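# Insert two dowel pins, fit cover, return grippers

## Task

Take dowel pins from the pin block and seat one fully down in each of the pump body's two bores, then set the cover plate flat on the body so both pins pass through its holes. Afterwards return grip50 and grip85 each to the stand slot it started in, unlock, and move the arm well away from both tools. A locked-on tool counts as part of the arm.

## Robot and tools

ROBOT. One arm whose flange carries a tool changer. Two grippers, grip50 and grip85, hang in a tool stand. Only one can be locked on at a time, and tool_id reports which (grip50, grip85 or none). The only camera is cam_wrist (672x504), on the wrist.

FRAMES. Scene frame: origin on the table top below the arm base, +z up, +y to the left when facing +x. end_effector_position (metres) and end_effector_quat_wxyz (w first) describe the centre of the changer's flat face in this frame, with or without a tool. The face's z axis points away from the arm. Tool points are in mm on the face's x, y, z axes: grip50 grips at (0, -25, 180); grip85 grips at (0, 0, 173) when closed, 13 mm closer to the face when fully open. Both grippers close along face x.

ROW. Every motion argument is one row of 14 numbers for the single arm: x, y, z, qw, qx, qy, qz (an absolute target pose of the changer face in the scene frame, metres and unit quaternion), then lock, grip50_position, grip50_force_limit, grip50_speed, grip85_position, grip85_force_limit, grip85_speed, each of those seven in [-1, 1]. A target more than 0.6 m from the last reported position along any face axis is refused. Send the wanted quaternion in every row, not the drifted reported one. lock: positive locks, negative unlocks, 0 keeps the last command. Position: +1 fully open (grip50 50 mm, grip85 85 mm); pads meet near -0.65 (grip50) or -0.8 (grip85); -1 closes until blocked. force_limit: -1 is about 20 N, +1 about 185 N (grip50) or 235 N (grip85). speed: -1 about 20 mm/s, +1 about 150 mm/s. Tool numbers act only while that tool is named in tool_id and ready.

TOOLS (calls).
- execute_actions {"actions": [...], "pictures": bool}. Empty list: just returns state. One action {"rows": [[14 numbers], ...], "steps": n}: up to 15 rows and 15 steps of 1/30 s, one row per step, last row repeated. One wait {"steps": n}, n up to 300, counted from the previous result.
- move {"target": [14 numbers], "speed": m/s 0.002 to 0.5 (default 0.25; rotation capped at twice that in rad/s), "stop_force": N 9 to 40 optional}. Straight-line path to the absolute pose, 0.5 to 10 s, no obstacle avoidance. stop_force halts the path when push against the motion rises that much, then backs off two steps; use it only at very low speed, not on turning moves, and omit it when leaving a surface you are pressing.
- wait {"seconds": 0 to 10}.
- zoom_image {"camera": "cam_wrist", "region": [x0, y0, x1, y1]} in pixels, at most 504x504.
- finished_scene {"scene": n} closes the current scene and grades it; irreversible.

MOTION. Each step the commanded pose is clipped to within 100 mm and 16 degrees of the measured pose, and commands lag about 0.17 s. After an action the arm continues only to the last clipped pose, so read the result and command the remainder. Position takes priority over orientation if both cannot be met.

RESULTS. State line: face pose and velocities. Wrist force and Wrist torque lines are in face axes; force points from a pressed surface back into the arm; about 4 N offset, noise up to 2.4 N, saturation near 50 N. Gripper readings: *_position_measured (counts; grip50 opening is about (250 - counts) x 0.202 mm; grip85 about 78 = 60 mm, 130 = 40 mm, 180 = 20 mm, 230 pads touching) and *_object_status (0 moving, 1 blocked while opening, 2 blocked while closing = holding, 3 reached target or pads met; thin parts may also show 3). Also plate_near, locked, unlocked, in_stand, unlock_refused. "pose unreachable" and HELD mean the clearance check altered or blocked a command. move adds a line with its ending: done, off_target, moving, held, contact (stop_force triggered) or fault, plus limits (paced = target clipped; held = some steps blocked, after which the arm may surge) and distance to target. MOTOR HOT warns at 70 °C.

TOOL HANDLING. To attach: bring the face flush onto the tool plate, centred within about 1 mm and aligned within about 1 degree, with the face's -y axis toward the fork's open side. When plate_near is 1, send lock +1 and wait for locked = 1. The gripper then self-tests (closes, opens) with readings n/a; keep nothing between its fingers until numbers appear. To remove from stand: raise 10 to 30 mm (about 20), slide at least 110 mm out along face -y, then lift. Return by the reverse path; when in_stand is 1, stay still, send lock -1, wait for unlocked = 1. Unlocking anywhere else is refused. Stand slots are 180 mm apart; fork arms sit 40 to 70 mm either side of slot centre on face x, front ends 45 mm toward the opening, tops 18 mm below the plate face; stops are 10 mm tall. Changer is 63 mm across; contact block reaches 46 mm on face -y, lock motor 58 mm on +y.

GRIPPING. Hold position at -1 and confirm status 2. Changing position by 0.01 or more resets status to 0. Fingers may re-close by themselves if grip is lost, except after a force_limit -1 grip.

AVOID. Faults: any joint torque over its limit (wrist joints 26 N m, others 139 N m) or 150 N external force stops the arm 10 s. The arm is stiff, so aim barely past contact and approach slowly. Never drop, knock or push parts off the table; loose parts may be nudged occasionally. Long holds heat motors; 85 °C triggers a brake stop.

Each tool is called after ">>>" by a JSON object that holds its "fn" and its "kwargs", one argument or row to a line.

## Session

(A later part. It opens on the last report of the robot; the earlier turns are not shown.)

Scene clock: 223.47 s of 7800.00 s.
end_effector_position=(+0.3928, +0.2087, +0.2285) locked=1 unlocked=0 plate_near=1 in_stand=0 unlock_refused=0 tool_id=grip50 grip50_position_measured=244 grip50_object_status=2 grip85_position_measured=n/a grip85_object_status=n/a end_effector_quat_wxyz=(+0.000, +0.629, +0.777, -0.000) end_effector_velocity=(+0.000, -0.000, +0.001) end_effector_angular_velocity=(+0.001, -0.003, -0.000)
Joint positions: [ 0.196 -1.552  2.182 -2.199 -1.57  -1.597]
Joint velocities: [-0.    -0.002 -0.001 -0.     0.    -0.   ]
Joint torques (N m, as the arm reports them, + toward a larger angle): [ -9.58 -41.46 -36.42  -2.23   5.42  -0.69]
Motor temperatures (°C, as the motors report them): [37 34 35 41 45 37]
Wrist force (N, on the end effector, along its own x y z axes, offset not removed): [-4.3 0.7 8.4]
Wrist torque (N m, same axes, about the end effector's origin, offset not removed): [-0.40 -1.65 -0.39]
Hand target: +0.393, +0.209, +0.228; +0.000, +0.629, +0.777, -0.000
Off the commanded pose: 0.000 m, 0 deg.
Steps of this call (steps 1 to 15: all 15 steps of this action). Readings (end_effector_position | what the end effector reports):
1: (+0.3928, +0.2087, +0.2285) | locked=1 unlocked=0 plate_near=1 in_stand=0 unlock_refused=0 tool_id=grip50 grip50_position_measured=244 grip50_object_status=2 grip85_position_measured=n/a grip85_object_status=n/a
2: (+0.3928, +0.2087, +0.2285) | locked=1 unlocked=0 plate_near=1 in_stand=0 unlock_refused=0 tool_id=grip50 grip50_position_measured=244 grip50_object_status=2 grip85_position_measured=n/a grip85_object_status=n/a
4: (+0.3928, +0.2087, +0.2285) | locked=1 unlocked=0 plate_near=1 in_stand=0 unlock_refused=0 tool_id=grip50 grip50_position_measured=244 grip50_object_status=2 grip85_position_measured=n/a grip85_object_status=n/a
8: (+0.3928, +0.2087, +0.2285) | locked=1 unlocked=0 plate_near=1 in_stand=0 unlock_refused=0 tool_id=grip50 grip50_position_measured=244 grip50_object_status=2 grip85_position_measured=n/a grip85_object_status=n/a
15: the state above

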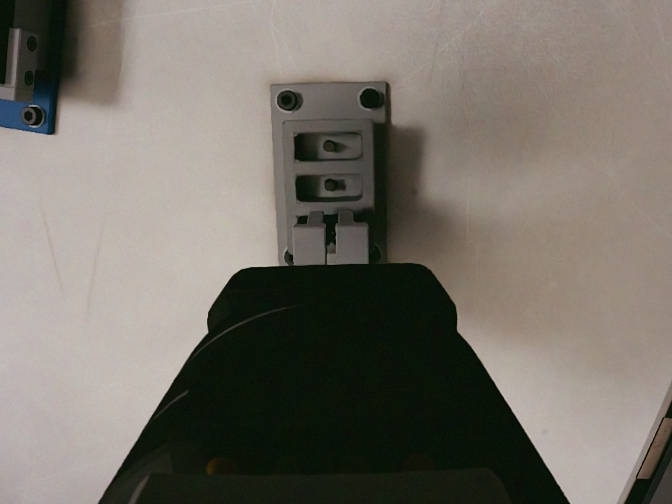

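>>> {"fn": "move", "kwargs": {
  "target": [0.3929,0.2083,0.2290,0,0.6293,0.7771,0,0,-1,0,-0.5,1,-1,0],
  "speed": 0.002
}}

>>> {"fn": "move", "kwargs": {
  "target": [0.3929,0.2083,0.262,0,0.6293,0.7771,0,0,-1,0,-0.5,1,-1,0],
  "speed": 0.01
}}

>>> {"fn": "move", "kwargs": {
  "target": [0.3929,0.15,0.33,0,0.6293,0.7771,0,0,-1,0,-0.5,1,-1,0],
  "speed": 0.1
}}

Scene clock: 227.20 s of 7800.00 s.
end_effector_position=(+0.3929, +0.2083, +0.2290) locked=1 unlocked=0 plate_near=1 in_stand=0 unlock_refused=0 tool_id=grip50 grip50_position_measured=244 grip50_object_status=2 grip85_position_measured=n/a grip85_object_status=n/a end_effector_quat_wxyz=(-0.000, +0.629, +0.777, +0.000) end_effector_velocity=(-0.000, -0.000, -0.001) end_effector_angular_velocity=(-0.001, +0.003, +0.001)
Joint positions: [ 0.195 -1.553  2.181 -2.198 -1.57  -1.598]
Joint velocities: [-0.     0.002 -0.     0.002 -0.001 -0.001]
Joint torques (N m, as the arm reports them, + toward a larger angle): [-14.16 -37.98 -33.89  -2.27   1.88  -1.95]
Motor temperatures (°C, as the motors report them): [37 34 35 41 45 37]
Wrist force (N, on the end effector, along its own x y z axes, offset not removed): [0.3 -3.2 1.4]
Wrist torque (N m, same axes, about the end effector's origin, offset not removed): [-0.20 0.14 -0.10]
Hand target: +0.393, +0.208, +0.229; -0.000, +0.629, +0.777, +0.000
Off the commanded pose: 0.000 m, 0 deg.
After step 90, 0.03 s passed at rest.
move: done

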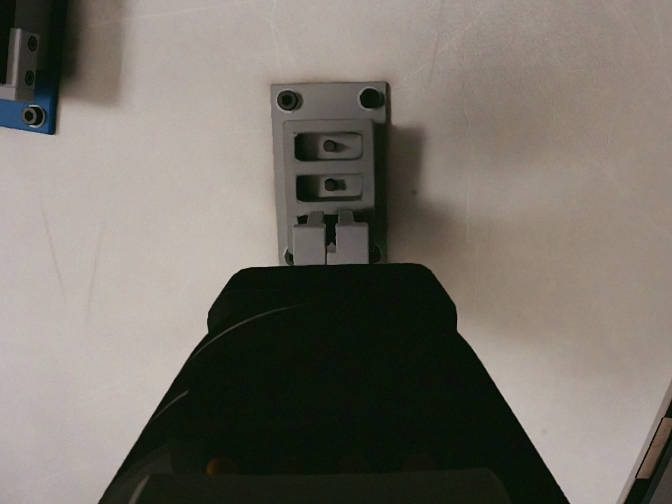

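Scene clock: 230.73 s of 7800.00 s.
end_effector_position=(+0.3930, +0.2083, +0.2616) locked=1 unlocked=0 plate_near=1 in_stand=0 unlock_refused=0 tool_id=grip50 grip50_position_measured=244 grip50_object_status=2 grip85_position_measured=n/a grip85_object_status=n/a end_effector_quat_wxyz=(+0.000, +0.629, +0.777, +0.000) end_effector_velocity=(-0.001, +0.000, +0.003) end_effector_angular_velocity=(+0.001, -0.001, +0.001)
Joint positions: [ 0.195 -1.603  2.131 -2.098 -1.57  -1.598]
Joint velocities: [ 0.    -0.006 -0.004  0.008  0.    -0.   ]
Joint torques (N m, as the arm reports them, + toward a larger angle): [-14.78 -36.94 -36.55  -2.12  -2.4   -1.71]
Motor temperatures (°C, as the motors report them): [37 34 35 41 45 37]
Wrist force (N, on the end effector, along its own x y z axes, offset not removed): [-1.7 -2.3 3.9]
Wrist torque (N m, same axes, about the end effector's origin, offset not removed): [-0.13 0.14 -0.06]
Hand target: +0.393, +0.208, +0.262; +0.000, +0.629, +0.777, +0.000
Off the commanded pose: 0.000 m, 0 deg.
move: done

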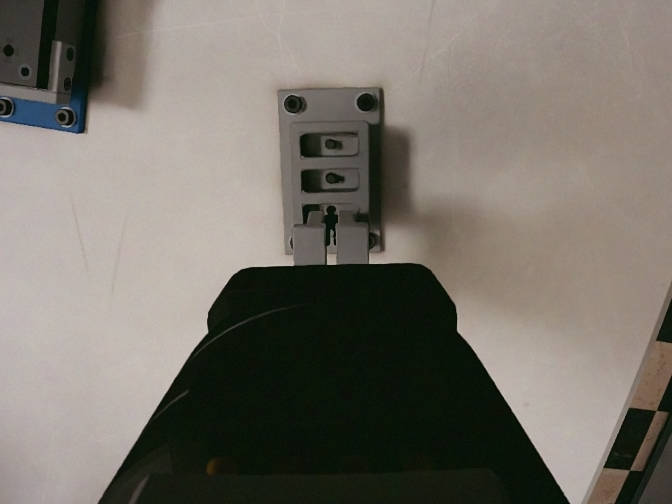

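Scene clock: 232.17 s of 7800.00 s.
end_effector_position=(+0.3931, +0.1503, +0.3297) locked=1 unlocked=0 plate_near=1 in_stand=0 unlock_refused=0 tool_id=grip50 grip50_position_measured=244 grip50_object_status=2 grip85_position_measured=n/a grip85_object_status=n/a end_effector_quat_wxyz=(-0.000, +0.629, +0.777, +0.000) end_effector_velocity=(+0.000, -0.002, +0.002) end_effector_angular_velocity=(+0.001, +0.001, +0.000)
Joint positions: [ 0.054 -1.742  2.062 -1.891 -1.57  -1.738]
Joint velocities: [-0.005 -0.003 -0.004  0.007  0.001 -0.005]
Joint torques (N m, as the arm reports them, + toward a larger angle): [-13.03 -34.77 -38.94  -1.85   2.77  -1.61]
Motor temperatures (°C, as the motors report them): [37 34 35 41 45 37]
Wrist force (N, on the end effector, along its own x y z axes, offset not removed): [1.7 0.7 -0.8]
Wrist torque (N m, same axes, about the end effector's origin, offset not removed): [0.06 0.07 -0.07]
Hand target: +0.393, +0.150, +0.330; -0.000, +0.629, +0.777, +0.000
Off the commanded pose: 0.000 m, 0 deg.
move: done

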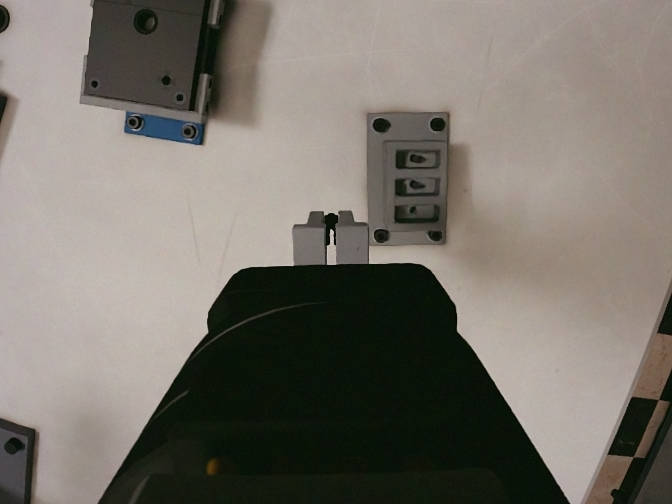

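>>> {"fn": "move", "kwargs": {
  "target": [0.385,-0.17,0.34,0,0.766,0.643,0,0,-1,0,-0.5,1,-1,0],
  "speed": 0.2
}}

Scene clock: 239.67 s of 7800.00 s.
end_effector_position=(+0.3853, -0.1696, +0.3400) locked=1 unlocked=0 plate_near=1 in_stand=0 unlock_refused=0 tool_id=grip50 grip50_position_measured=244 grip50_object_status=2 grip85_position_measured=n/a grip85_object_status=n/a end_effector_quat_wxyz=(-0.000, +0.766, +0.643, +0.002) end_effector_velocity=(+0.001, -0.002, +0.000) end_effector_angular_velocity=(+0.000, -0.001, -0.002)
Joint positions: [-0.725 -1.75   2.041 -1.861 -1.568 -2.134]
Joint velocities: [-0.003  0.003 -0.004 -0.     0.001 -0.002]
Joint torques (N m, as the arm reports them, + toward a larger angle): [-12.59 -11.07 -38.7   -6.05   2.49  -1.86]
Motor temperatures (°C, as the motors report them): [37 34 35 42 45 37]
Wrist force (N, on the end effector, along its own x y z axes, offset not removed): [2.4 1.3 0.2]
Wrist torque (N m, same axes, about the end effector's origin, offset not removed): [0.09 -0.16 -0.08]
Hand target: +0.385, -0.170, +0.340; -0.000, +0.766, +0.643, +0.002
Off the commanded pose: 0.001 m, 0 deg.
After step 90, 2.23 s passed at rest.
move: done

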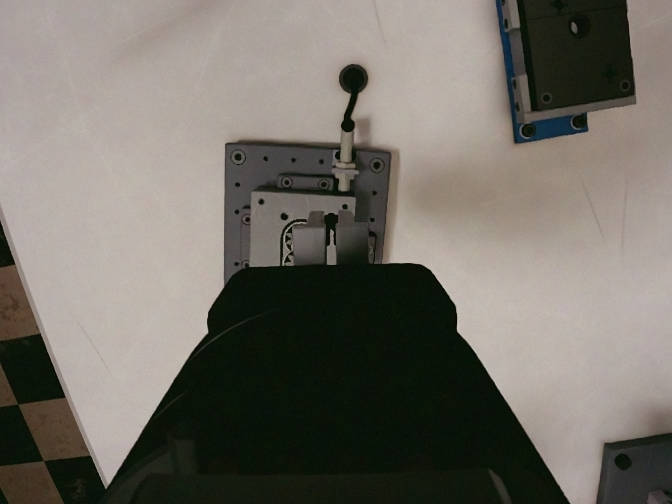

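>>> {"fn": "move", "kwargs": {
  "target": [0.449,-0.203,0.34,0,0.7826,0.6225,0,0,-1,0,-0.5,1,-1,0],
  "speed": 0.1
}}

>>> {"fn": "move", "kwargs": {
  "target": [0.449,-0.203,0.335,0,0.7826,0.6225,0,0,-1,0,-0.5,1,-1,0],
  "speed": 0.008
}}

>>> {"fn": "zoom_image", "kwargs": {
  "camera": "cam_wrist",
  "region": [230, 40, 430, 240]
}}

Scene clock: 245.47 s of 7800.00 s.
end_effector_position=(+0.4487, -0.2029, +0.3399) locked=1 unlocked=0 plate_near=1 in_stand=0 unlock_refused=0 tool_id=grip50 grip50_position_measured=244 grip50_object_status=2 grip85_position_measured=n/a grip85_object_status=n/a end_effector_quat_wxyz=(+0.000, +0.783, +0.623, -0.000) end_effector_velocity=(+0.002, -0.001, +0.001) end_effector_angular_velocity=(-0.001, -0.001, -0.002)
Joint positions: [-0.686 -1.567  1.878 -1.88  -1.571 -2.042]
Joint velocities: [ 0.001  0.005 -0.007  0.001  0.     0.003]
Joint torques (N m, as the arm reports them, + toward a larger angle): [ 12.72 -21.28 -38.37  -2.01  -2.3    1.95]
Motor temperatures (°C, as the motors report them): [37 34 35 42 45 37]
Wrist force (N, on the end effector, along its own x y z axes, offset not removed): [-0.5 -0.7 2.0]
Wrist torque (N m, same axes, about the end effector's origin, offset not removed): [-0.18 0.15 -0.08]
Hand target: +0.449, -0.203, +0.340; -0.000, +0.783, +0.623, -0.000
Off the commanded pose: 0.000 m, 0 deg.
After step 90, 1.53 s passed at rest.
move: done

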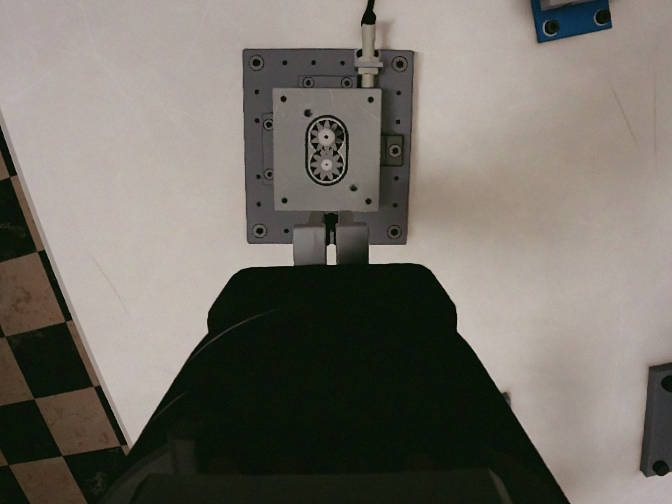

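Scene clock: 246.30 s of 7800.00 s.
end_effector_position=(+0.4490, -0.2030, +0.3353) locked=1 unlocked=0 plate_near=1 in_stand=0 unlock_refused=0 tool_id=grip50 grip50_position_measured=244 grip50_object_status=2 grip85_position_measured=n/a grip85_object_status=n/a end_effector_quat_wxyz=(+0.000, +0.783, +0.623, -0.000) end_effector_velocity=(+0.001, -0.000, -0.002) end_effector_angular_velocity=(-0.001, -0.002, +0.000)
Joint positions: [-0.686 -1.563  1.886 -1.893 -1.571 -2.042]
Joint velocities: [ 0.     0.003  0.002 -0.007  0.001 -0.   ]
Joint torques (N m, as the arm reports them, + toward a larger angle): [ 14.05 -21.81 -20.44  -5.9    1.55   1.8 ]
Motor temperatures (°C, as the motors report them): [37 34 35 42 45 37]
Wrist force (N, on the end effector, along its own x y z axes, offset not removed): [-0.7 -0.8 4.6]
Wrist torque (N m, same axes, about the end effector's origin, offset not removed): [-0.31 0.14 -0.08]
Hand target: +0.449, -0.203, +0.335; -0.000, +0.783, +0.623, -0.000
Off the commanded pose: 0.000 m, 0 deg.
move: done

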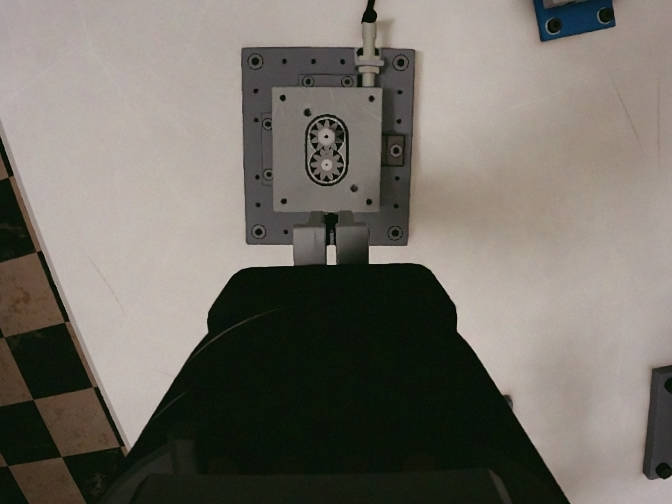

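Region (230, 40, 430, 240) of cam_wrist's 672x504 image, scaled by 2.520, with more detail than that image has.

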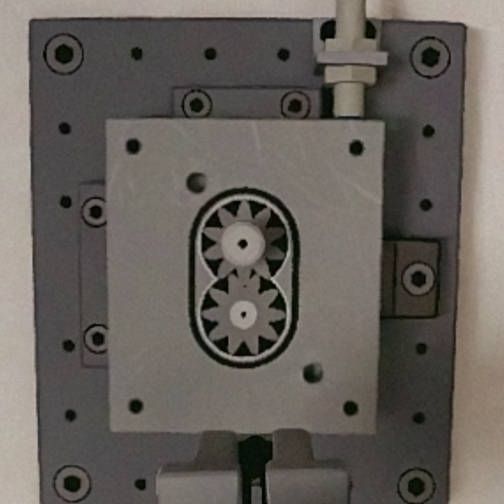

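>>> {"fn": "move", "kwargs": {
  "target": [0.4484,-0.1873,0.2996,0,0.7934,0.6088,0,0,-1,0,-0.5,1,-1,0],
  "speed": 0.01
}}

>>> {"fn": "zoom_image", "kwargs": {
  "camera": "cam_wrist",
  "region": [250, 70, 420, 240]
}}

Scene clock: 259.77 s of 7800.00 s.
end_effector_position=(+0.4483, -0.1874, +0.2999) locked=1 unlocked=0 plate_near=1 in_stand=0 unlock_refused=0 tool_id=grip50 grip50_position_measured=244 grip50_object_status=2 grip85_position_measured=n/a grip85_object_status=n/a end_effector_quat_wxyz=(-0.000, +0.793, +0.609, -0.000) end_effector_velocity=(-0.000, +0.001, -0.001) end_effector_angular_velocity=(-0.001, -0.001, -0.002)
Joint positions: [-0.661 -1.547  1.967 -1.989 -1.571 -1.983]
Joint velocities: [ 0.002 -0.001  0.005 -0.006 -0.     0.004]
Joint torques (N m, as the arm reports them, + toward a larger angle): [ 14.32 -20.92 -20.18  -6.2   -2.31   1.91]
Motor temperatures (°C, as the motors report them): [37 34 35 42 45 37]
Wrist force (N, on the end effector, along its own x y z axes, offset not removed): [-0.6 -0.3 2.1]
Wrist torque (N m, same axes, about the end effector's origin, offset not removed): [-0.09 0.18 -0.02]
Hand target: +0.448, -0.187, +0.300; -0.000, +0.793, +0.609, -0.000
Off the commanded pose: 0.000 m, 0 deg.
After step 90, 6.37 s passed at rest.
move: done

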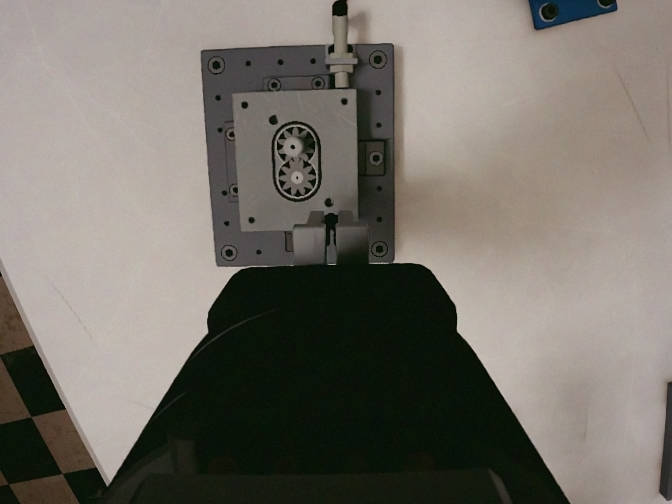

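Region (250, 70, 420, 240) of cam_wrist's 672x504 image, scaled by 2.965, with more detail than that image has.

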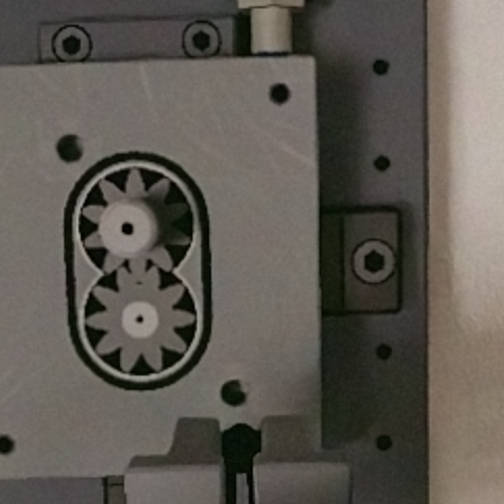

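>>> {"fn": "move", "kwargs": {
  "target": [0.4481,-0.1886,0.272,0,0.7934,0.6088,0,0,-1,0,-0.5,1,-1,0],
  "speed": 0.015
}}

>>> {"fn": "zoom_image", "kwargs": {
  "camera": "cam_wrist",
  "region": [280, 150, 380, 250]
}}

Scene clock: 272.10 s of 7800.00 s.
end_effector_position=(+0.4480, -0.1885, +0.2723) locked=1 unlocked=0 plate_near=1 in_stand=0 unlock_refused=0 tool_id=grip50 grip50_position_measured=244 grip50_object_status=2 grip85_position_measured=n/a grip85_object_status=n/a end_effector_quat_wxyz=(-0.000, +0.793, +0.609, +0.000) end_effector_velocity=(+0.000, -0.000, -0.002) end_effector_angular_velocity=(-0.000, -0.001, +0.001)
Joint positions: [-0.664 -1.516  2.012 -2.066 -1.571 -1.985]
Joint velocities: [ 0.     0.004  0.003 -0.008  0.    -0.001]
Joint torques (N m, as the arm reports them, + toward a larger angle): [-12.77 -22.67 -19.24  -6.18   2.57  -1.79]
Motor temperatures (°C, as the motors report them): [37 34 35 42 45 37]
Wrist force (N, on the end effector, along its own x y z axes, offset not removed): [-1.1 0.2 1.9]
Wrist torque (N m, same axes, about the end effector's origin, offset not removed): [0.01 0.25 -0.14]
Hand target: +0.448, -0.189, +0.272; -0.000, +0.793, +0.609, +0.000
Off the commanded pose: 0.000 m, 0 deg.
After step 90, 7.20 s passed at rest.
move: done

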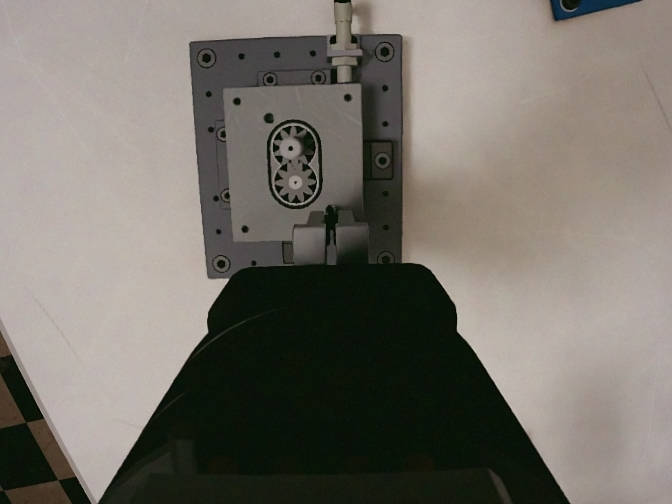

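Region (280, 150, 380, 250) of cam_wrist's 672x504 image, scaled by 5.040, with more detail than that image has.

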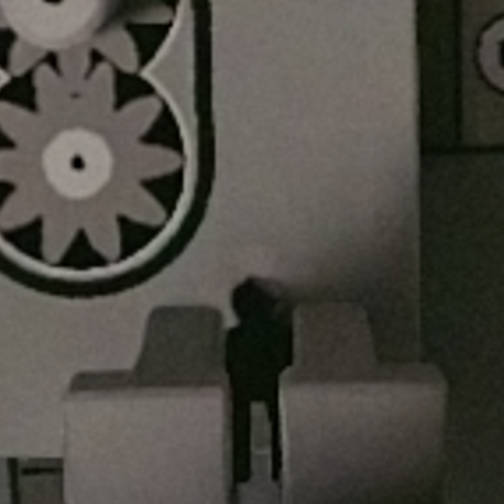

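>>> {"fn": "move", "kwargs": {
  "target": [0.4481,-0.1886,0.240,0,0.7934,0.6088,0,0,-1,0,-0.5,1,-1,0],
  "speed": 0.003,
  "stop_force": 10
}}

>>> {"fn": "zoom_image", "kwargs": {
  "camera": "cam_wrist",
  "region": [280, 150, 380, 250]
}}

Scene clock: 277.27 s of 7800.00 s.
end_effector_position=(+0.4480, -0.1886, +0.2631) locked=1 unlocked=0 plate_near=1 in_stand=0 unlock_refused=0 tool_id=grip50 grip50_position_measured=244 grip50_object_status=2 grip85_position_measured=n/a grip85_object_status=n/a end_effector_quat_wxyz=(+0.000, +0.793, +0.609, +0.000) end_effector_velocity=(-0.000, +0.000, +0.001) end_effector_angular_velocity=(+0.001, +0.001, -0.001)
Joint positions: [-0.664 -1.504  2.026 -2.092 -1.571 -1.985]
Joint velocities: [-0.    -0.002 -0.002  0.005 -0.     0.001]
Joint torques (N m, as the arm reports them, + toward a larger angle): [-11.76 -26.94 -29.1   -1.03   2.26  -1.5 ]
Motor temperatures (°C, as the motors report them): [37 34 35 42 45 37]
Wrist force (N, on the end effector, along its own x y z axes, offset not removed): [-0.2 -4.4 -22.1]
Wrist torque (N m, same axes, about the end effector's origin, offset not removed): [0.80 -0.25 -0.37]
Hand target: +0.448, -0.189, +0.263; +0.000, +0.793, +0.609, +0.000
Off the commanded pose: 0.023 m, 0 deg.
move: contact

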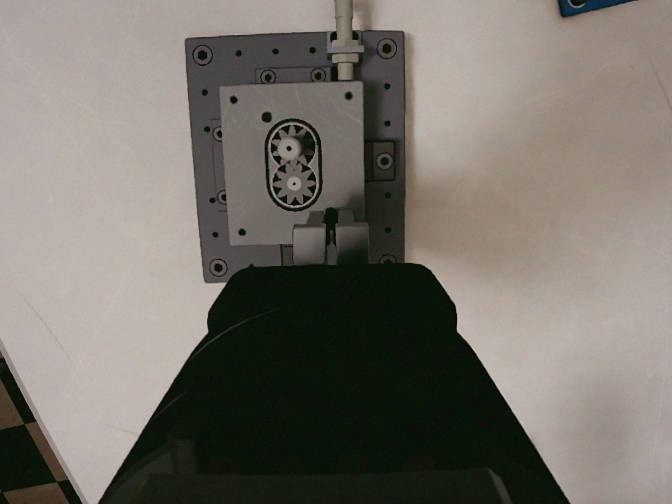

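Region (280, 150, 380, 250) of cam_wrist's 672x504 image, scaled by 5.040, with more detail than that image has.

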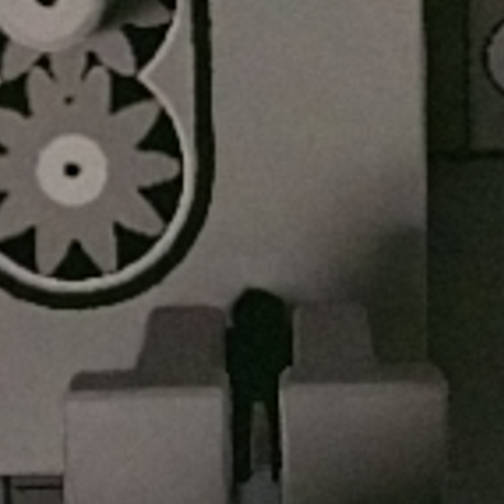

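>>> {"fn": "move", "kwargs": {
  "target": [0.4481,-0.1886,0.2645,0,0.7934,0.6088,0,0,-1,0,-0.5,1,-1,0],
  "speed": 0.004
}}

>>> {"fn": "move", "kwargs": {
  "target": [0.4465,-0.1882,0.2645,0,0.7934,0.6088,0,0,-1,0,-0.5,1,-1,0],
  "speed": 0.003
}}

>>> {"fn": "move", "kwargs": {
  "target": [0.4465,-0.1882,0.2545,0,0.7934,0.6088,0,0,-1,0,-0.5,1,-1,0],
  "speed": 0.002,
  "stop_force": 10
}}

>>> {"fn": "zoom_image", "kwargs": {
  "camera": "cam_wrist",
  "region": [280, 150, 380, 250]
}}

Scene clock: 282.77 s of 7800.00 s.
end_effector_position=(+0.4481, -0.1886, +0.2644) locked=1 unlocked=0 plate_near=1 in_stand=0 unlock_refused=0 tool_id=grip50 grip50_position_measured=244 grip50_object_status=2 grip85_position_measured=n/a grip85_object_status=n/a end_effector_quat_wxyz=(+0.000, +0.793, +0.609, +0.000) end_effector_velocity=(-0.000, +0.000, +0.001) end_effector_angular_velocity=(+0.000, +0.000, -0.001)
Joint positions: [-0.664 -1.506  2.024 -2.088 -1.571 -1.985]
Joint velocities: [-0.    -0.002 -0.001  0.003 -0.     0.001]
Joint torques (N m, as the arm reports them, + toward a larger angle): [ -3.1  -42.89 -36.5   -1.81   1.93  -0.95]
Motor temperatures (°C, as the motors report them): [37 34 35 42 45 37]
Wrist force (N, on the end effector, along its own x y z axes, offset not removed): [3.2 -3.0 3.1]
Wrist torque (N m, same axes, about the end effector's origin, offset not removed): [-0.24 -0.09 -0.21]
Hand target: +0.448, -0.189, +0.264; +0.000, +0.793, +0.609, +0.000
Off the commanded pose: 0.000 m, 0 deg.
After step 90, 1.80 s passed at rest.
move: done

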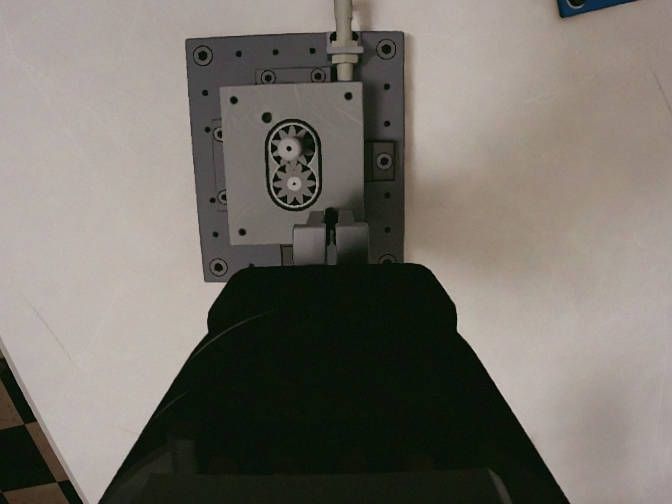

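Scene clock: 283.53 s of 7800.00 s.
end_effector_position=(+0.4466, -0.1882, +0.2645) locked=1 unlocked=0 plate_near=1 in_stand=0 unlock_refused=0 tool_id=grip50 grip50_position_measured=244 grip50_object_status=2 grip85_position_measured=n/a grip85_object_status=n/a end_effector_quat_wxyz=(-0.000, +0.793, +0.609, -0.000) end_effector_velocity=(-0.001, +0.000, +0.000) end_effector_angular_velocity=(-0.001, -0.001, -0.001)
Joint positions: [-0.665 -1.509  2.028 -2.088 -1.571 -1.986]
Joint velocities: [-0.001 -0.003  0.003 -0.002 -0.    -0.   ]
Joint torques (N m, as the arm reports them, + toward a larger angle): [-13.16 -44.6  -19.02  -6.17   1.76  -1.59]
Motor temperatures (°C, as the motors report them): [37 34 35 42 45 37]
Wrist force (N, on the end effector, along its own x y z axes, offset not removed): [1.8 0.8 2.0]
Wrist torque (N m, same axes, about the end effector's origin, offset not removed): [0.02 -0.17 -0.16]
Hand target: +0.447, -0.188, +0.265; -0.000, +0.793, +0.609, +0.000
Off the commanded pose: 0.000 m, 0 deg.
move: done

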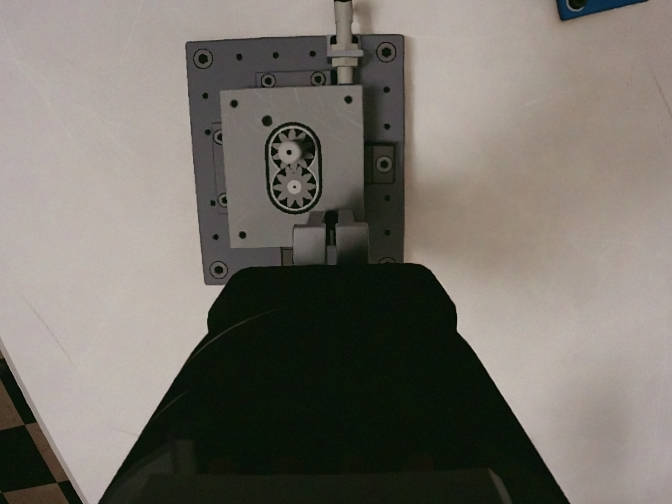

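Scene clock: 284.57 s of 7800.00 s.
end_effector_position=(+0.4466, -0.1882, +0.2632) locked=1 unlocked=0 plate_near=1 in_stand=0 unlock_refused=0 tool_id=grip50 grip50_position_measured=244 grip50_object_status=2 grip85_position_measured=n/a grip85_object_status=n/a end_effector_quat_wxyz=(+0.000, +0.793, +0.609, +0.000) end_effector_velocity=(+0.000, -0.000, +0.001) end_effector_angular_velocity=(-0.001, -0.001, -0.001)
Joint positions: [-0.665 -1.508  2.03  -2.092 -1.571 -1.986]
Joint velocities: [-0.    -0.001 -0.001  0.    -0.     0.001]
Joint torques (N m, as the arm reports them, + toward a larger angle): [ -6.08 -24.76 -27.83  -1.59   1.62  -0.16]
Motor temperatures (°C, as the motors report them): [37 34 35 42 45 37]
Wrist force (N, on the end effector, along its own x y z axes, offset not removed): [1.3 -2.8 -18.3]
Wrist torque (N m, same axes, about the end effector's origin, offset not removed): [1.02 0.08 -0.05]
Hand target: +0.447, -0.188, +0.263; +0.000, +0.793, +0.609, +0.000
Off the commanded pose: 0.009 m, 0 deg.
move: contact

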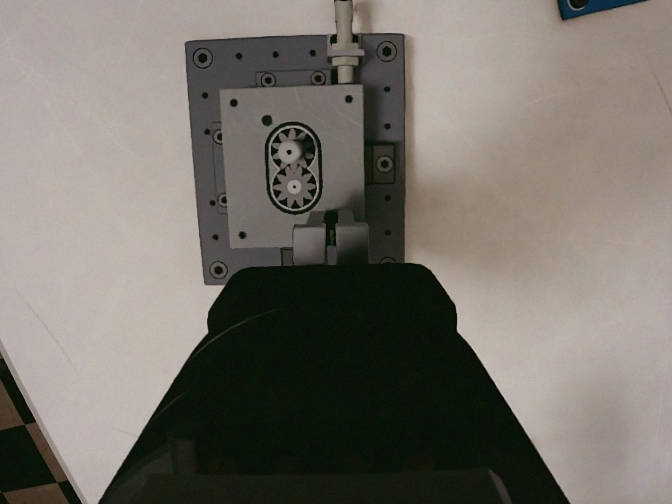

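Region (280, 150, 380, 250) of cam_wrist's 672x504 image, scaled by 5.040, with more detail than that image has.

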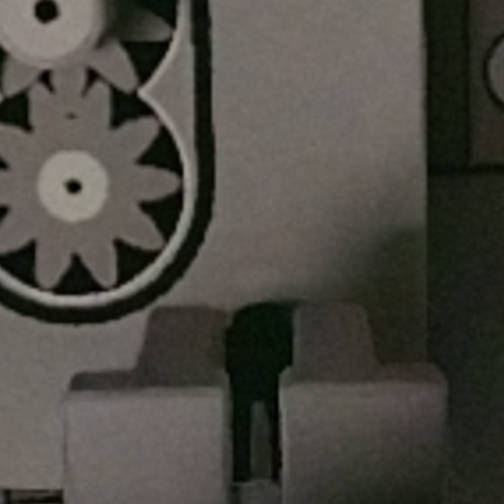

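>>> {"fn": "move", "kwargs": {
  "target": [0.4466,-0.1882,0.2650,0,0.7934,0.6088,0,0,-1,0,-0.5,1,-1,0],
  "speed": 0.004
}}

>>> {"fn": "move", "kwargs": {
  "target": [0.4505,-0.1737,0.2650,0,0.7934,0.6088,0,0,-1,0,-0.5,1,-1,0],
  "speed": 0.008
}}

>>> {"fn": "zoom_image", "kwargs": {
  "camera": "cam_wrist",
  "region": [270, 170, 370, 250]
}}

Scene clock: 296.87 s of 7800.00 s.
end_effector_position=(+0.4466, -0.1882, +0.2649) locked=1 unlocked=0 plate_near=1 in_stand=0 unlock_refused=0 tool_id=grip50 grip50_position_measured=244 grip50_object_status=2 grip85_position_measured=n/a grip85_object_status=n/a end_effector_quat_wxyz=(+0.000, +0.793, +0.609, +0.000) end_effector_velocity=(-0.000, +0.000, +0.001) end_effector_angular_velocity=(-0.001, -0.000, +0.000)
Joint positions: [-0.665 -1.51   2.027 -2.087 -1.571 -1.986]
Joint velocities: [ 0.    -0.003 -0.001  0.003 -0.     0.   ]
Joint torques (N m, as the arm reports them, + toward a larger angle): [  6.9  -43.34 -37.02  -1.95   1.35   1.8 ]
Motor temperatures (°C, as the motors report them): [37 34 35 42 45 37]
Wrist force (N, on the end effector, along its own x y z axes, offset not removed): [-2.6 -1.0 3.7]
Wrist torque (N m, same axes, about the end effector's origin, offset not removed): [-0.06 0.24 0.01]
Hand target: +0.447, -0.188, +0.265; +0.000, +0.793, +0.609, +0.000
Off the commanded pose: 0.000 m, 0 deg.
After step 90, 8.60 s passed at rest.
move: done

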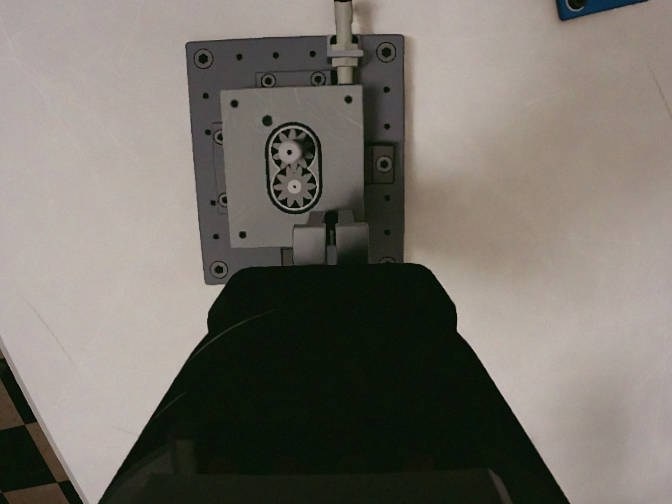

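Scene clock: 298.97 s of 7800.00 s.
end_effector_position=(+0.4504, -0.1740, +0.2650) locked=1 unlocked=0 plate_near=1 in_stand=0 unlock_refused=0 tool_id=grip50 grip50_position_measured=244 grip50_object_status=2 grip85_position_measured=n/a grip85_object_status=n/a end_effector_quat_wxyz=(+0.000, +0.793, +0.609, -0.000) end_effector_velocity=(+0.000, +0.002, +0.000) end_effector_angular_velocity=(-0.000, +0.000, -0.000)
Joint positions: [-0.636 -1.514  2.032 -2.087 -1.571 -1.957]
Joint velocities: [ 0.005 -0.002  0.001  0.    -0.     0.005]
Joint torques (N m, as the arm reports them, + toward a larger angle): [ 13.64 -42.99 -18.72  -4.69  -2.67   2.02]
Motor temperatures (°C, as the motors report them): [37 34 35 42 45 37]
Wrist force (N, on the end effector, along its own x y z axes, offset not removed): [0.5 1.7 2.5]
Wrist torque (N m, same axes, about the end effector's origin, offset not removed): [-0.04 -0.05 -0.29]
Hand target: +0.450, -0.174, +0.265; -0.000, +0.793, +0.609, -0.000
Off the commanded pose: 0.000 m, 0 deg.
move: done

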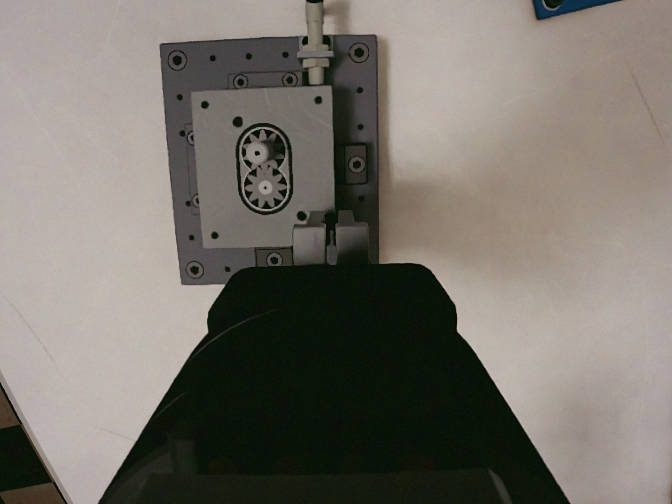

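Region (270, 170, 370, 250) of cam_wrist's 672x504 image, scaled by 5.040, with more detail than that image has; it fills the top 403 rows of this view, and the rest is white.

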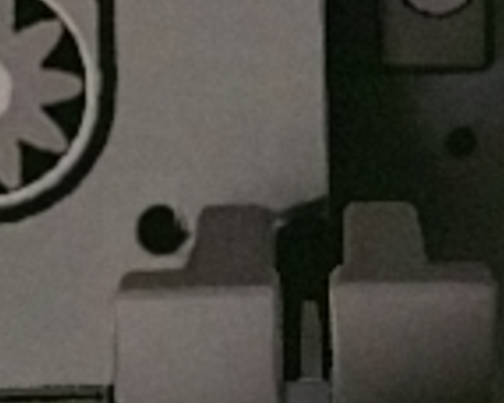

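>>> {"fn": "move", "kwargs": {
  "target": [0.4462,-0.1885,0.2650,0,0.7934,0.6088,0,0,-1,0,-0.5,1,-1,0],
  "speed": 0.006
}}

>>> {"fn": "move", "kwargs": {
  "target": [0.4462,-0.1885,0.2555,0,0.7934,0.6088,0,0,-1,0,-0.5,1,-1,0],
  "speed": 0.002,
  "stop_force": 12
}}

Scene clock: 306.50 s of 7800.00 s.
end_effector_position=(+0.4463, -0.1883, +0.2650) locked=1 unlocked=0 plate_near=1 in_stand=0 unlock_refused=0 tool_id=grip50 grip50_position_measured=244 grip50_object_status=2 grip85_position_measured=n/a grip85_object_status=n/a end_effector_quat_wxyz=(+0.000, +0.793, +0.609, +0.000) end_effector_velocity=(-0.000, -0.001, -0.000) end_effector_angular_velocity=(-0.001, -0.001, +0.002)
Joint positions: [-0.666 -1.511  2.028 -2.087 -1.571 -1.987]
Joint velocities: [-0.002  0.001  0.    -0.002 -0.    -0.004]
Joint torques (N m, as the arm reports them, + toward a larger angle): [-13.26 -21.47 -36.59  -1.92   2.61  -1.56]
Motor temperatures (°C, as the motors report them): [37 34 35 42 45 37]
Wrist force (N, on the end effector, along its own x y z axes, offset not removed): [-0.1 -0.5 1.6]
Wrist torque (N m, same axes, about the end effector's origin, offset not removed): [0.02 0.18 0.11]
Hand target: +0.446, -0.188, +0.265; +0.000, +0.793, +0.609, +0.000
Off the commanded pose: 0.000 m, 0 deg.
After step 90, 1.73 s passed at rest.
move: done

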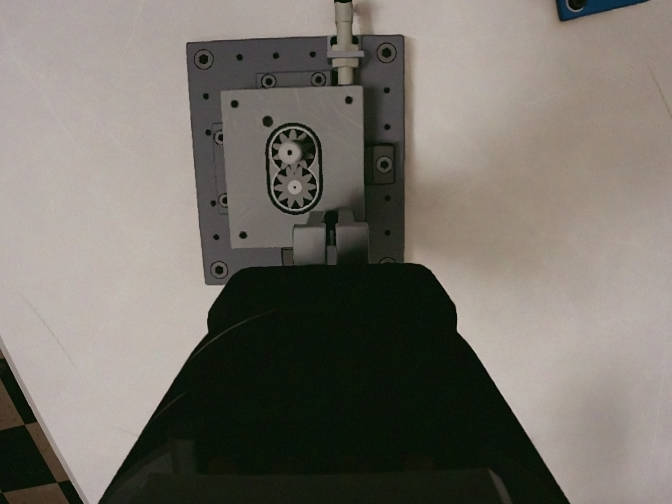

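Scene clock: 309.20 s of 7800.00 s.
end_effector_position=(+0.4462, -0.1884, +0.2603) locked=1 unlocked=0 plate_near=1 in_stand=0 unlock_refused=0 tool_id=grip50 grip50_position_measured=244 grip50_object_status=2 grip85_position_measured=n/a grip85_object_status=n/a end_effector_quat_wxyz=(+0.000, +0.793, +0.609, +0.000) end_effector_velocity=(-0.000, +0.000, -0.001) end_effector_angular_velocity=(+0.003, +0.003, -0.000)
Joint positions: [-0.666 -1.504  2.035 -2.1   -1.571 -1.987]
Joint velocities: [-0.     0.002  0.001  0.002  0.     0.   ]
Joint torques (N m, as the arm reports them, + toward a larger angle): [-12.79 -25.03 -30.01  -1.77  -1.7   -1.7 ]
Motor temperatures (°C, as the motors report them): [37 34 35 42 45 37]
Wrist force (N, on the end effector, along its own x y z axes, offset not removed): [2.2 -1.0 -18.6]
Wrist torque (N m, same axes, about the end effector's origin, offset not removed): [1.41 0.21 -0.04]
Hand target: +0.446, -0.188, +0.261; +0.000, +0.793, +0.609, +0.000
Off the commanded pose: 0.005 m, 0 deg.
move: contact

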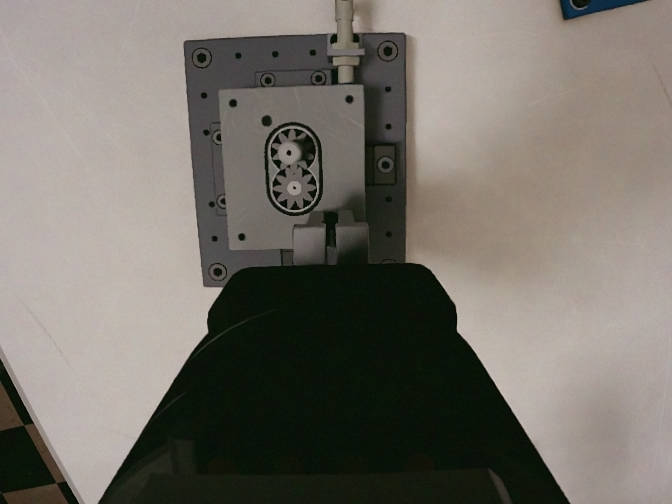

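>>> {"fn": "move", "kwargs": {
  "target": [0.4460,-0.1884,0.2606,0,0.7934,0.6088,0,0,-1,0,-0.5,1,-1,0],
  "speed": 0.002
}}

>>> {"fn": "move", "kwargs": {
  "target": [0.4460,-0.1884,0.2548,0,0.7934,0.6088,0,0,-1,0,-0.5,1,-1,0],
  "speed": 0.002,
  "stop_force": 30
}}

Scene clock: 312.20 s of 7800.00 s.
end_effector_position=(+0.4460, -0.1884, +0.2606) locked=1 unlocked=0 plate_near=1 in_stand=0 unlock_refused=0 tool_id=grip50 grip50_position_measured=244 grip50_object_status=2 grip85_position_measured=n/a grip85_object_status=n/a end_effector_quat_wxyz=(-0.000, +0.793, +0.609, +0.000) end_effector_velocity=(-0.000, -0.000, +0.000) end_effector_angular_velocity=(-0.000, -0.001, -0.001)
Joint positions: [-0.666 -1.505  2.035 -2.099 -1.571 -1.987]
Joint velocities: [-0.001  0.     0.    -0.001  0.     0.   ]
Joint torques (N m, as the arm reports them, + toward a larger angle): [-13.74 -43.9  -20.13  -2.84   0.49  -1.61]
Motor temperatures (°C, as the motors report them): [37 34 35 42 45 37]
Wrist force (N, on the end effector, along its own x y z axes, offset not removed): [0.7 -1.5 5.1]
Wrist torque (N m, same axes, about the end effector's origin, offset not removed): [0.25 0.32 -0.05]
Hand target: +0.446, -0.188, +0.261; +0.000, +0.793, +0.609, +0.000
Off the commanded pose: 0.000 m, 0 deg.
move: done

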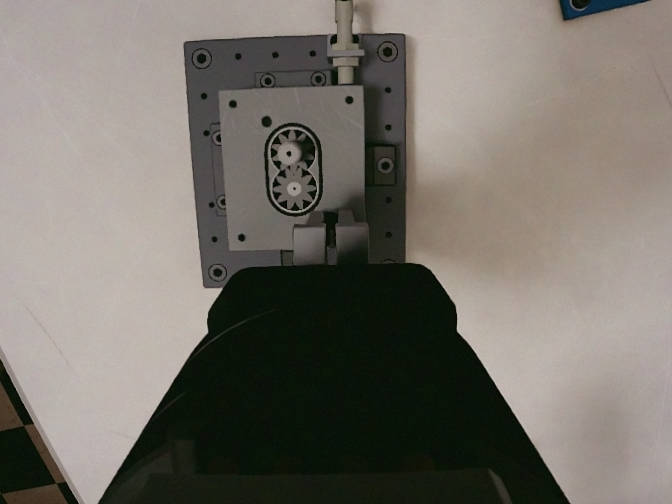

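Scene clock: 313.13 s of 7800.00 s.
end_effector_position=(+0.4460, -0.1884, +0.2595) locked=1 unlocked=0 plate_near=1 in_stand=0 unlock_refused=0 tool_id=grip50 grip50_position_measured=244 grip50_object_status=2 grip85_position_measured=n/a grip85_object_status=n/a end_effector_quat_wxyz=(+0.000, +0.793, +0.609, +0.000) end_effector_velocity=(-0.000, +0.001, +0.000) end_effector_angular_velocity=(+0.001, +0.001, -0.000)
Joint positions: [-0.666 -1.504  2.037 -2.103 -1.571 -1.987]
Joint velocities: [ 0.    -0.001  0.     0.003  0.     0.001]
Joint torques (N m, as the arm reports them, + toward a larger angle): [ -9.78 -17.77 -23.33  -1.6   -0.62  -1.42]
Motor temperatures (°C, as the motors report them): [37 34 35 42 45 37]
Wrist force (N, on the end effector, along its own x y z axes, offset not removed): [2.0 -8.5 -37.0]
Wrist torque (N m, same axes, about the end effector's origin, offset not removed): [2.09 0.77 -0.09]
Hand target: +0.446, -0.188, +0.260; +0.000, +0.793, +0.609, +0.000
Off the commanded pose: 0.005 m, 0 deg.
move: contact

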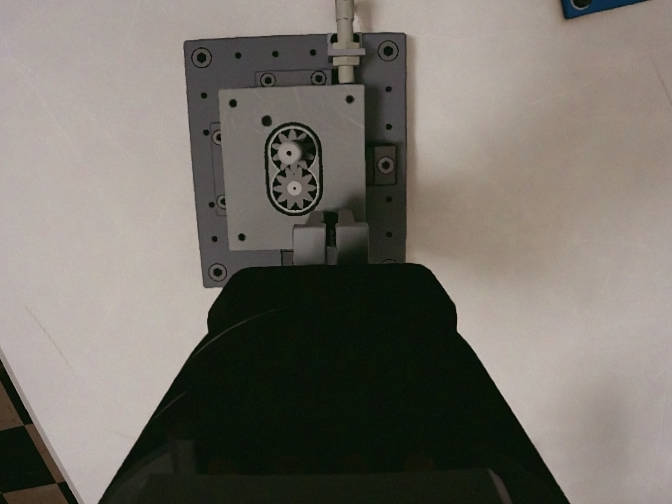

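>>> {"fn": "move", "kwargs": {
  "target": [0.4457,-0.1881,0.2600,0,0.7934,0.6088,0,0,-1,0,-0.5,1,-1,0],
  "speed": 0.002
}}

>>> {"fn": "move", "kwargs": {
  "target": [0.4457,-0.1881,0.2548,0,0.7934,0.6088,0,0,-1,0,-0.5,1,-1,0],
  "speed": 0.002,
  "stop_force": 30
}}

Scene clock: 315.63 s of 7800.00 s.
end_effector_position=(+0.4457, -0.1881, +0.2600) locked=1 unlocked=0 plate_near=1 in_stand=0 unlock_refused=0 tool_id=grip50 grip50_position_measured=244 grip50_object_status=2 grip85_position_measured=n/a grip85_object_status=n/a end_effector_quat_wxyz=(-0.000, +0.793, +0.609, +0.000) end_effector_velocity=(-0.000, +0.000, +0.001) end_effector_angular_velocity=(-0.001, -0.001, -0.000)
Joint positions: [-0.666 -1.505  2.037 -2.101 -1.571 -1.987]
Joint velocities: [ 0.001 -0.002 -0.     0.    -0.001  0.001]
Joint torques (N m, as the arm reports them, + toward a larger angle): [ -1.79 -43.81 -19.14  -1.9   -2.02   1.64]
Motor temperatures (°C, as the motors report them): [37 34 35 42 45 37]
Wrist force (N, on the end effector, along its own x y z axes, offset not removed): [-1.3 0.9 2.4]
Wrist torque (N m, same axes, about the end effector's origin, offset not removed): [0.02 -0.09 -0.12]
Hand target: +0.446, -0.188, +0.260; +0.000, +0.793, +0.609, -0.000
Off the commanded pose: 0.000 m, 0 deg.
move: done

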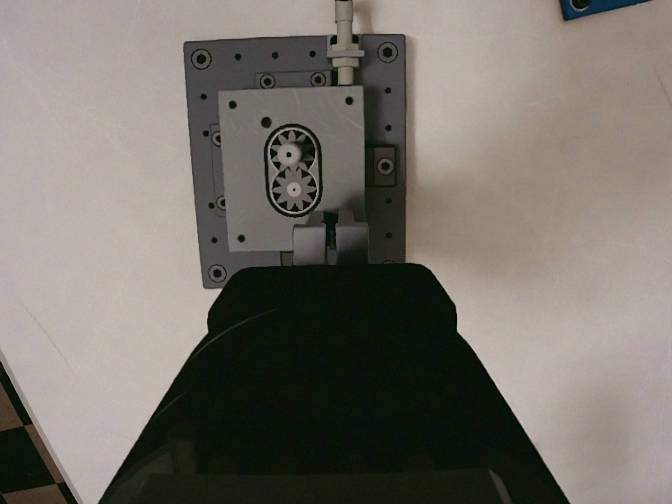

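Scene clock: 318.43 s of 7800.00 s.
end_effector_position=(+0.4457, -0.1881, +0.2549) locked=1 unlocked=0 plate_near=1 in_stand=0 unlock_refused=0 tool_id=grip50 grip50_position_measured=244 grip50_object_status=2 grip85_position_measured=n/a grip85_object_status=n/a end_effector_quat_wxyz=(+0.000, +0.793, +0.609, -0.000) end_effector_velocity=(-0.000, +0.001, -0.001) end_effector_angular_velocity=(+0.000, -0.000, +0.001)
Joint positions: [-0.666 -1.498  2.045 -2.116 -1.571 -1.987]
Joint velocities: [ 0.001  0.     0.003 -0.003  0.     0.   ]
Joint torques (N m, as the arm reports them, + toward a larger angle): [ 15.22 -19.14 -16.02  -5.69  -1.24   1.99]
Motor temperatures (°C, as the motors report them): [37 34 35 42 45 37]
Wrist force (N, on the end effector, along its own x y z axes, offset not removed): [-0.2 -1.9 -4.4]
Wrist torque (N m, same axes, about the end effector's origin, offset not removed): [0.04 -0.57 -0.28]
Hand target: +0.446, -0.188, +0.255; -0.000, +0.793, +0.609, -0.000
Off the commanded pose: 0.000 m, 0 deg.
move: done

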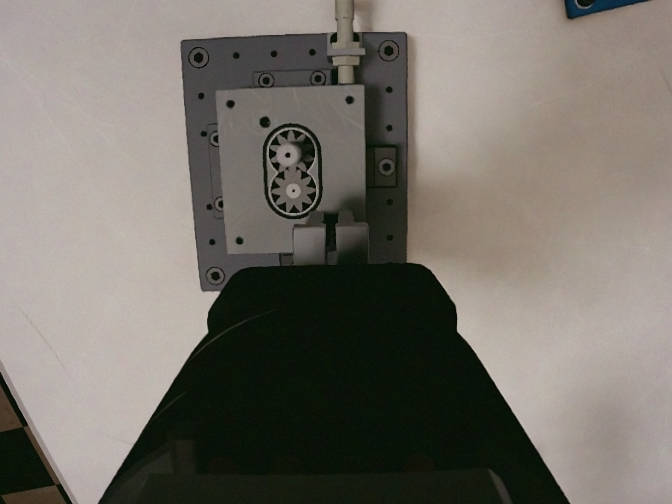

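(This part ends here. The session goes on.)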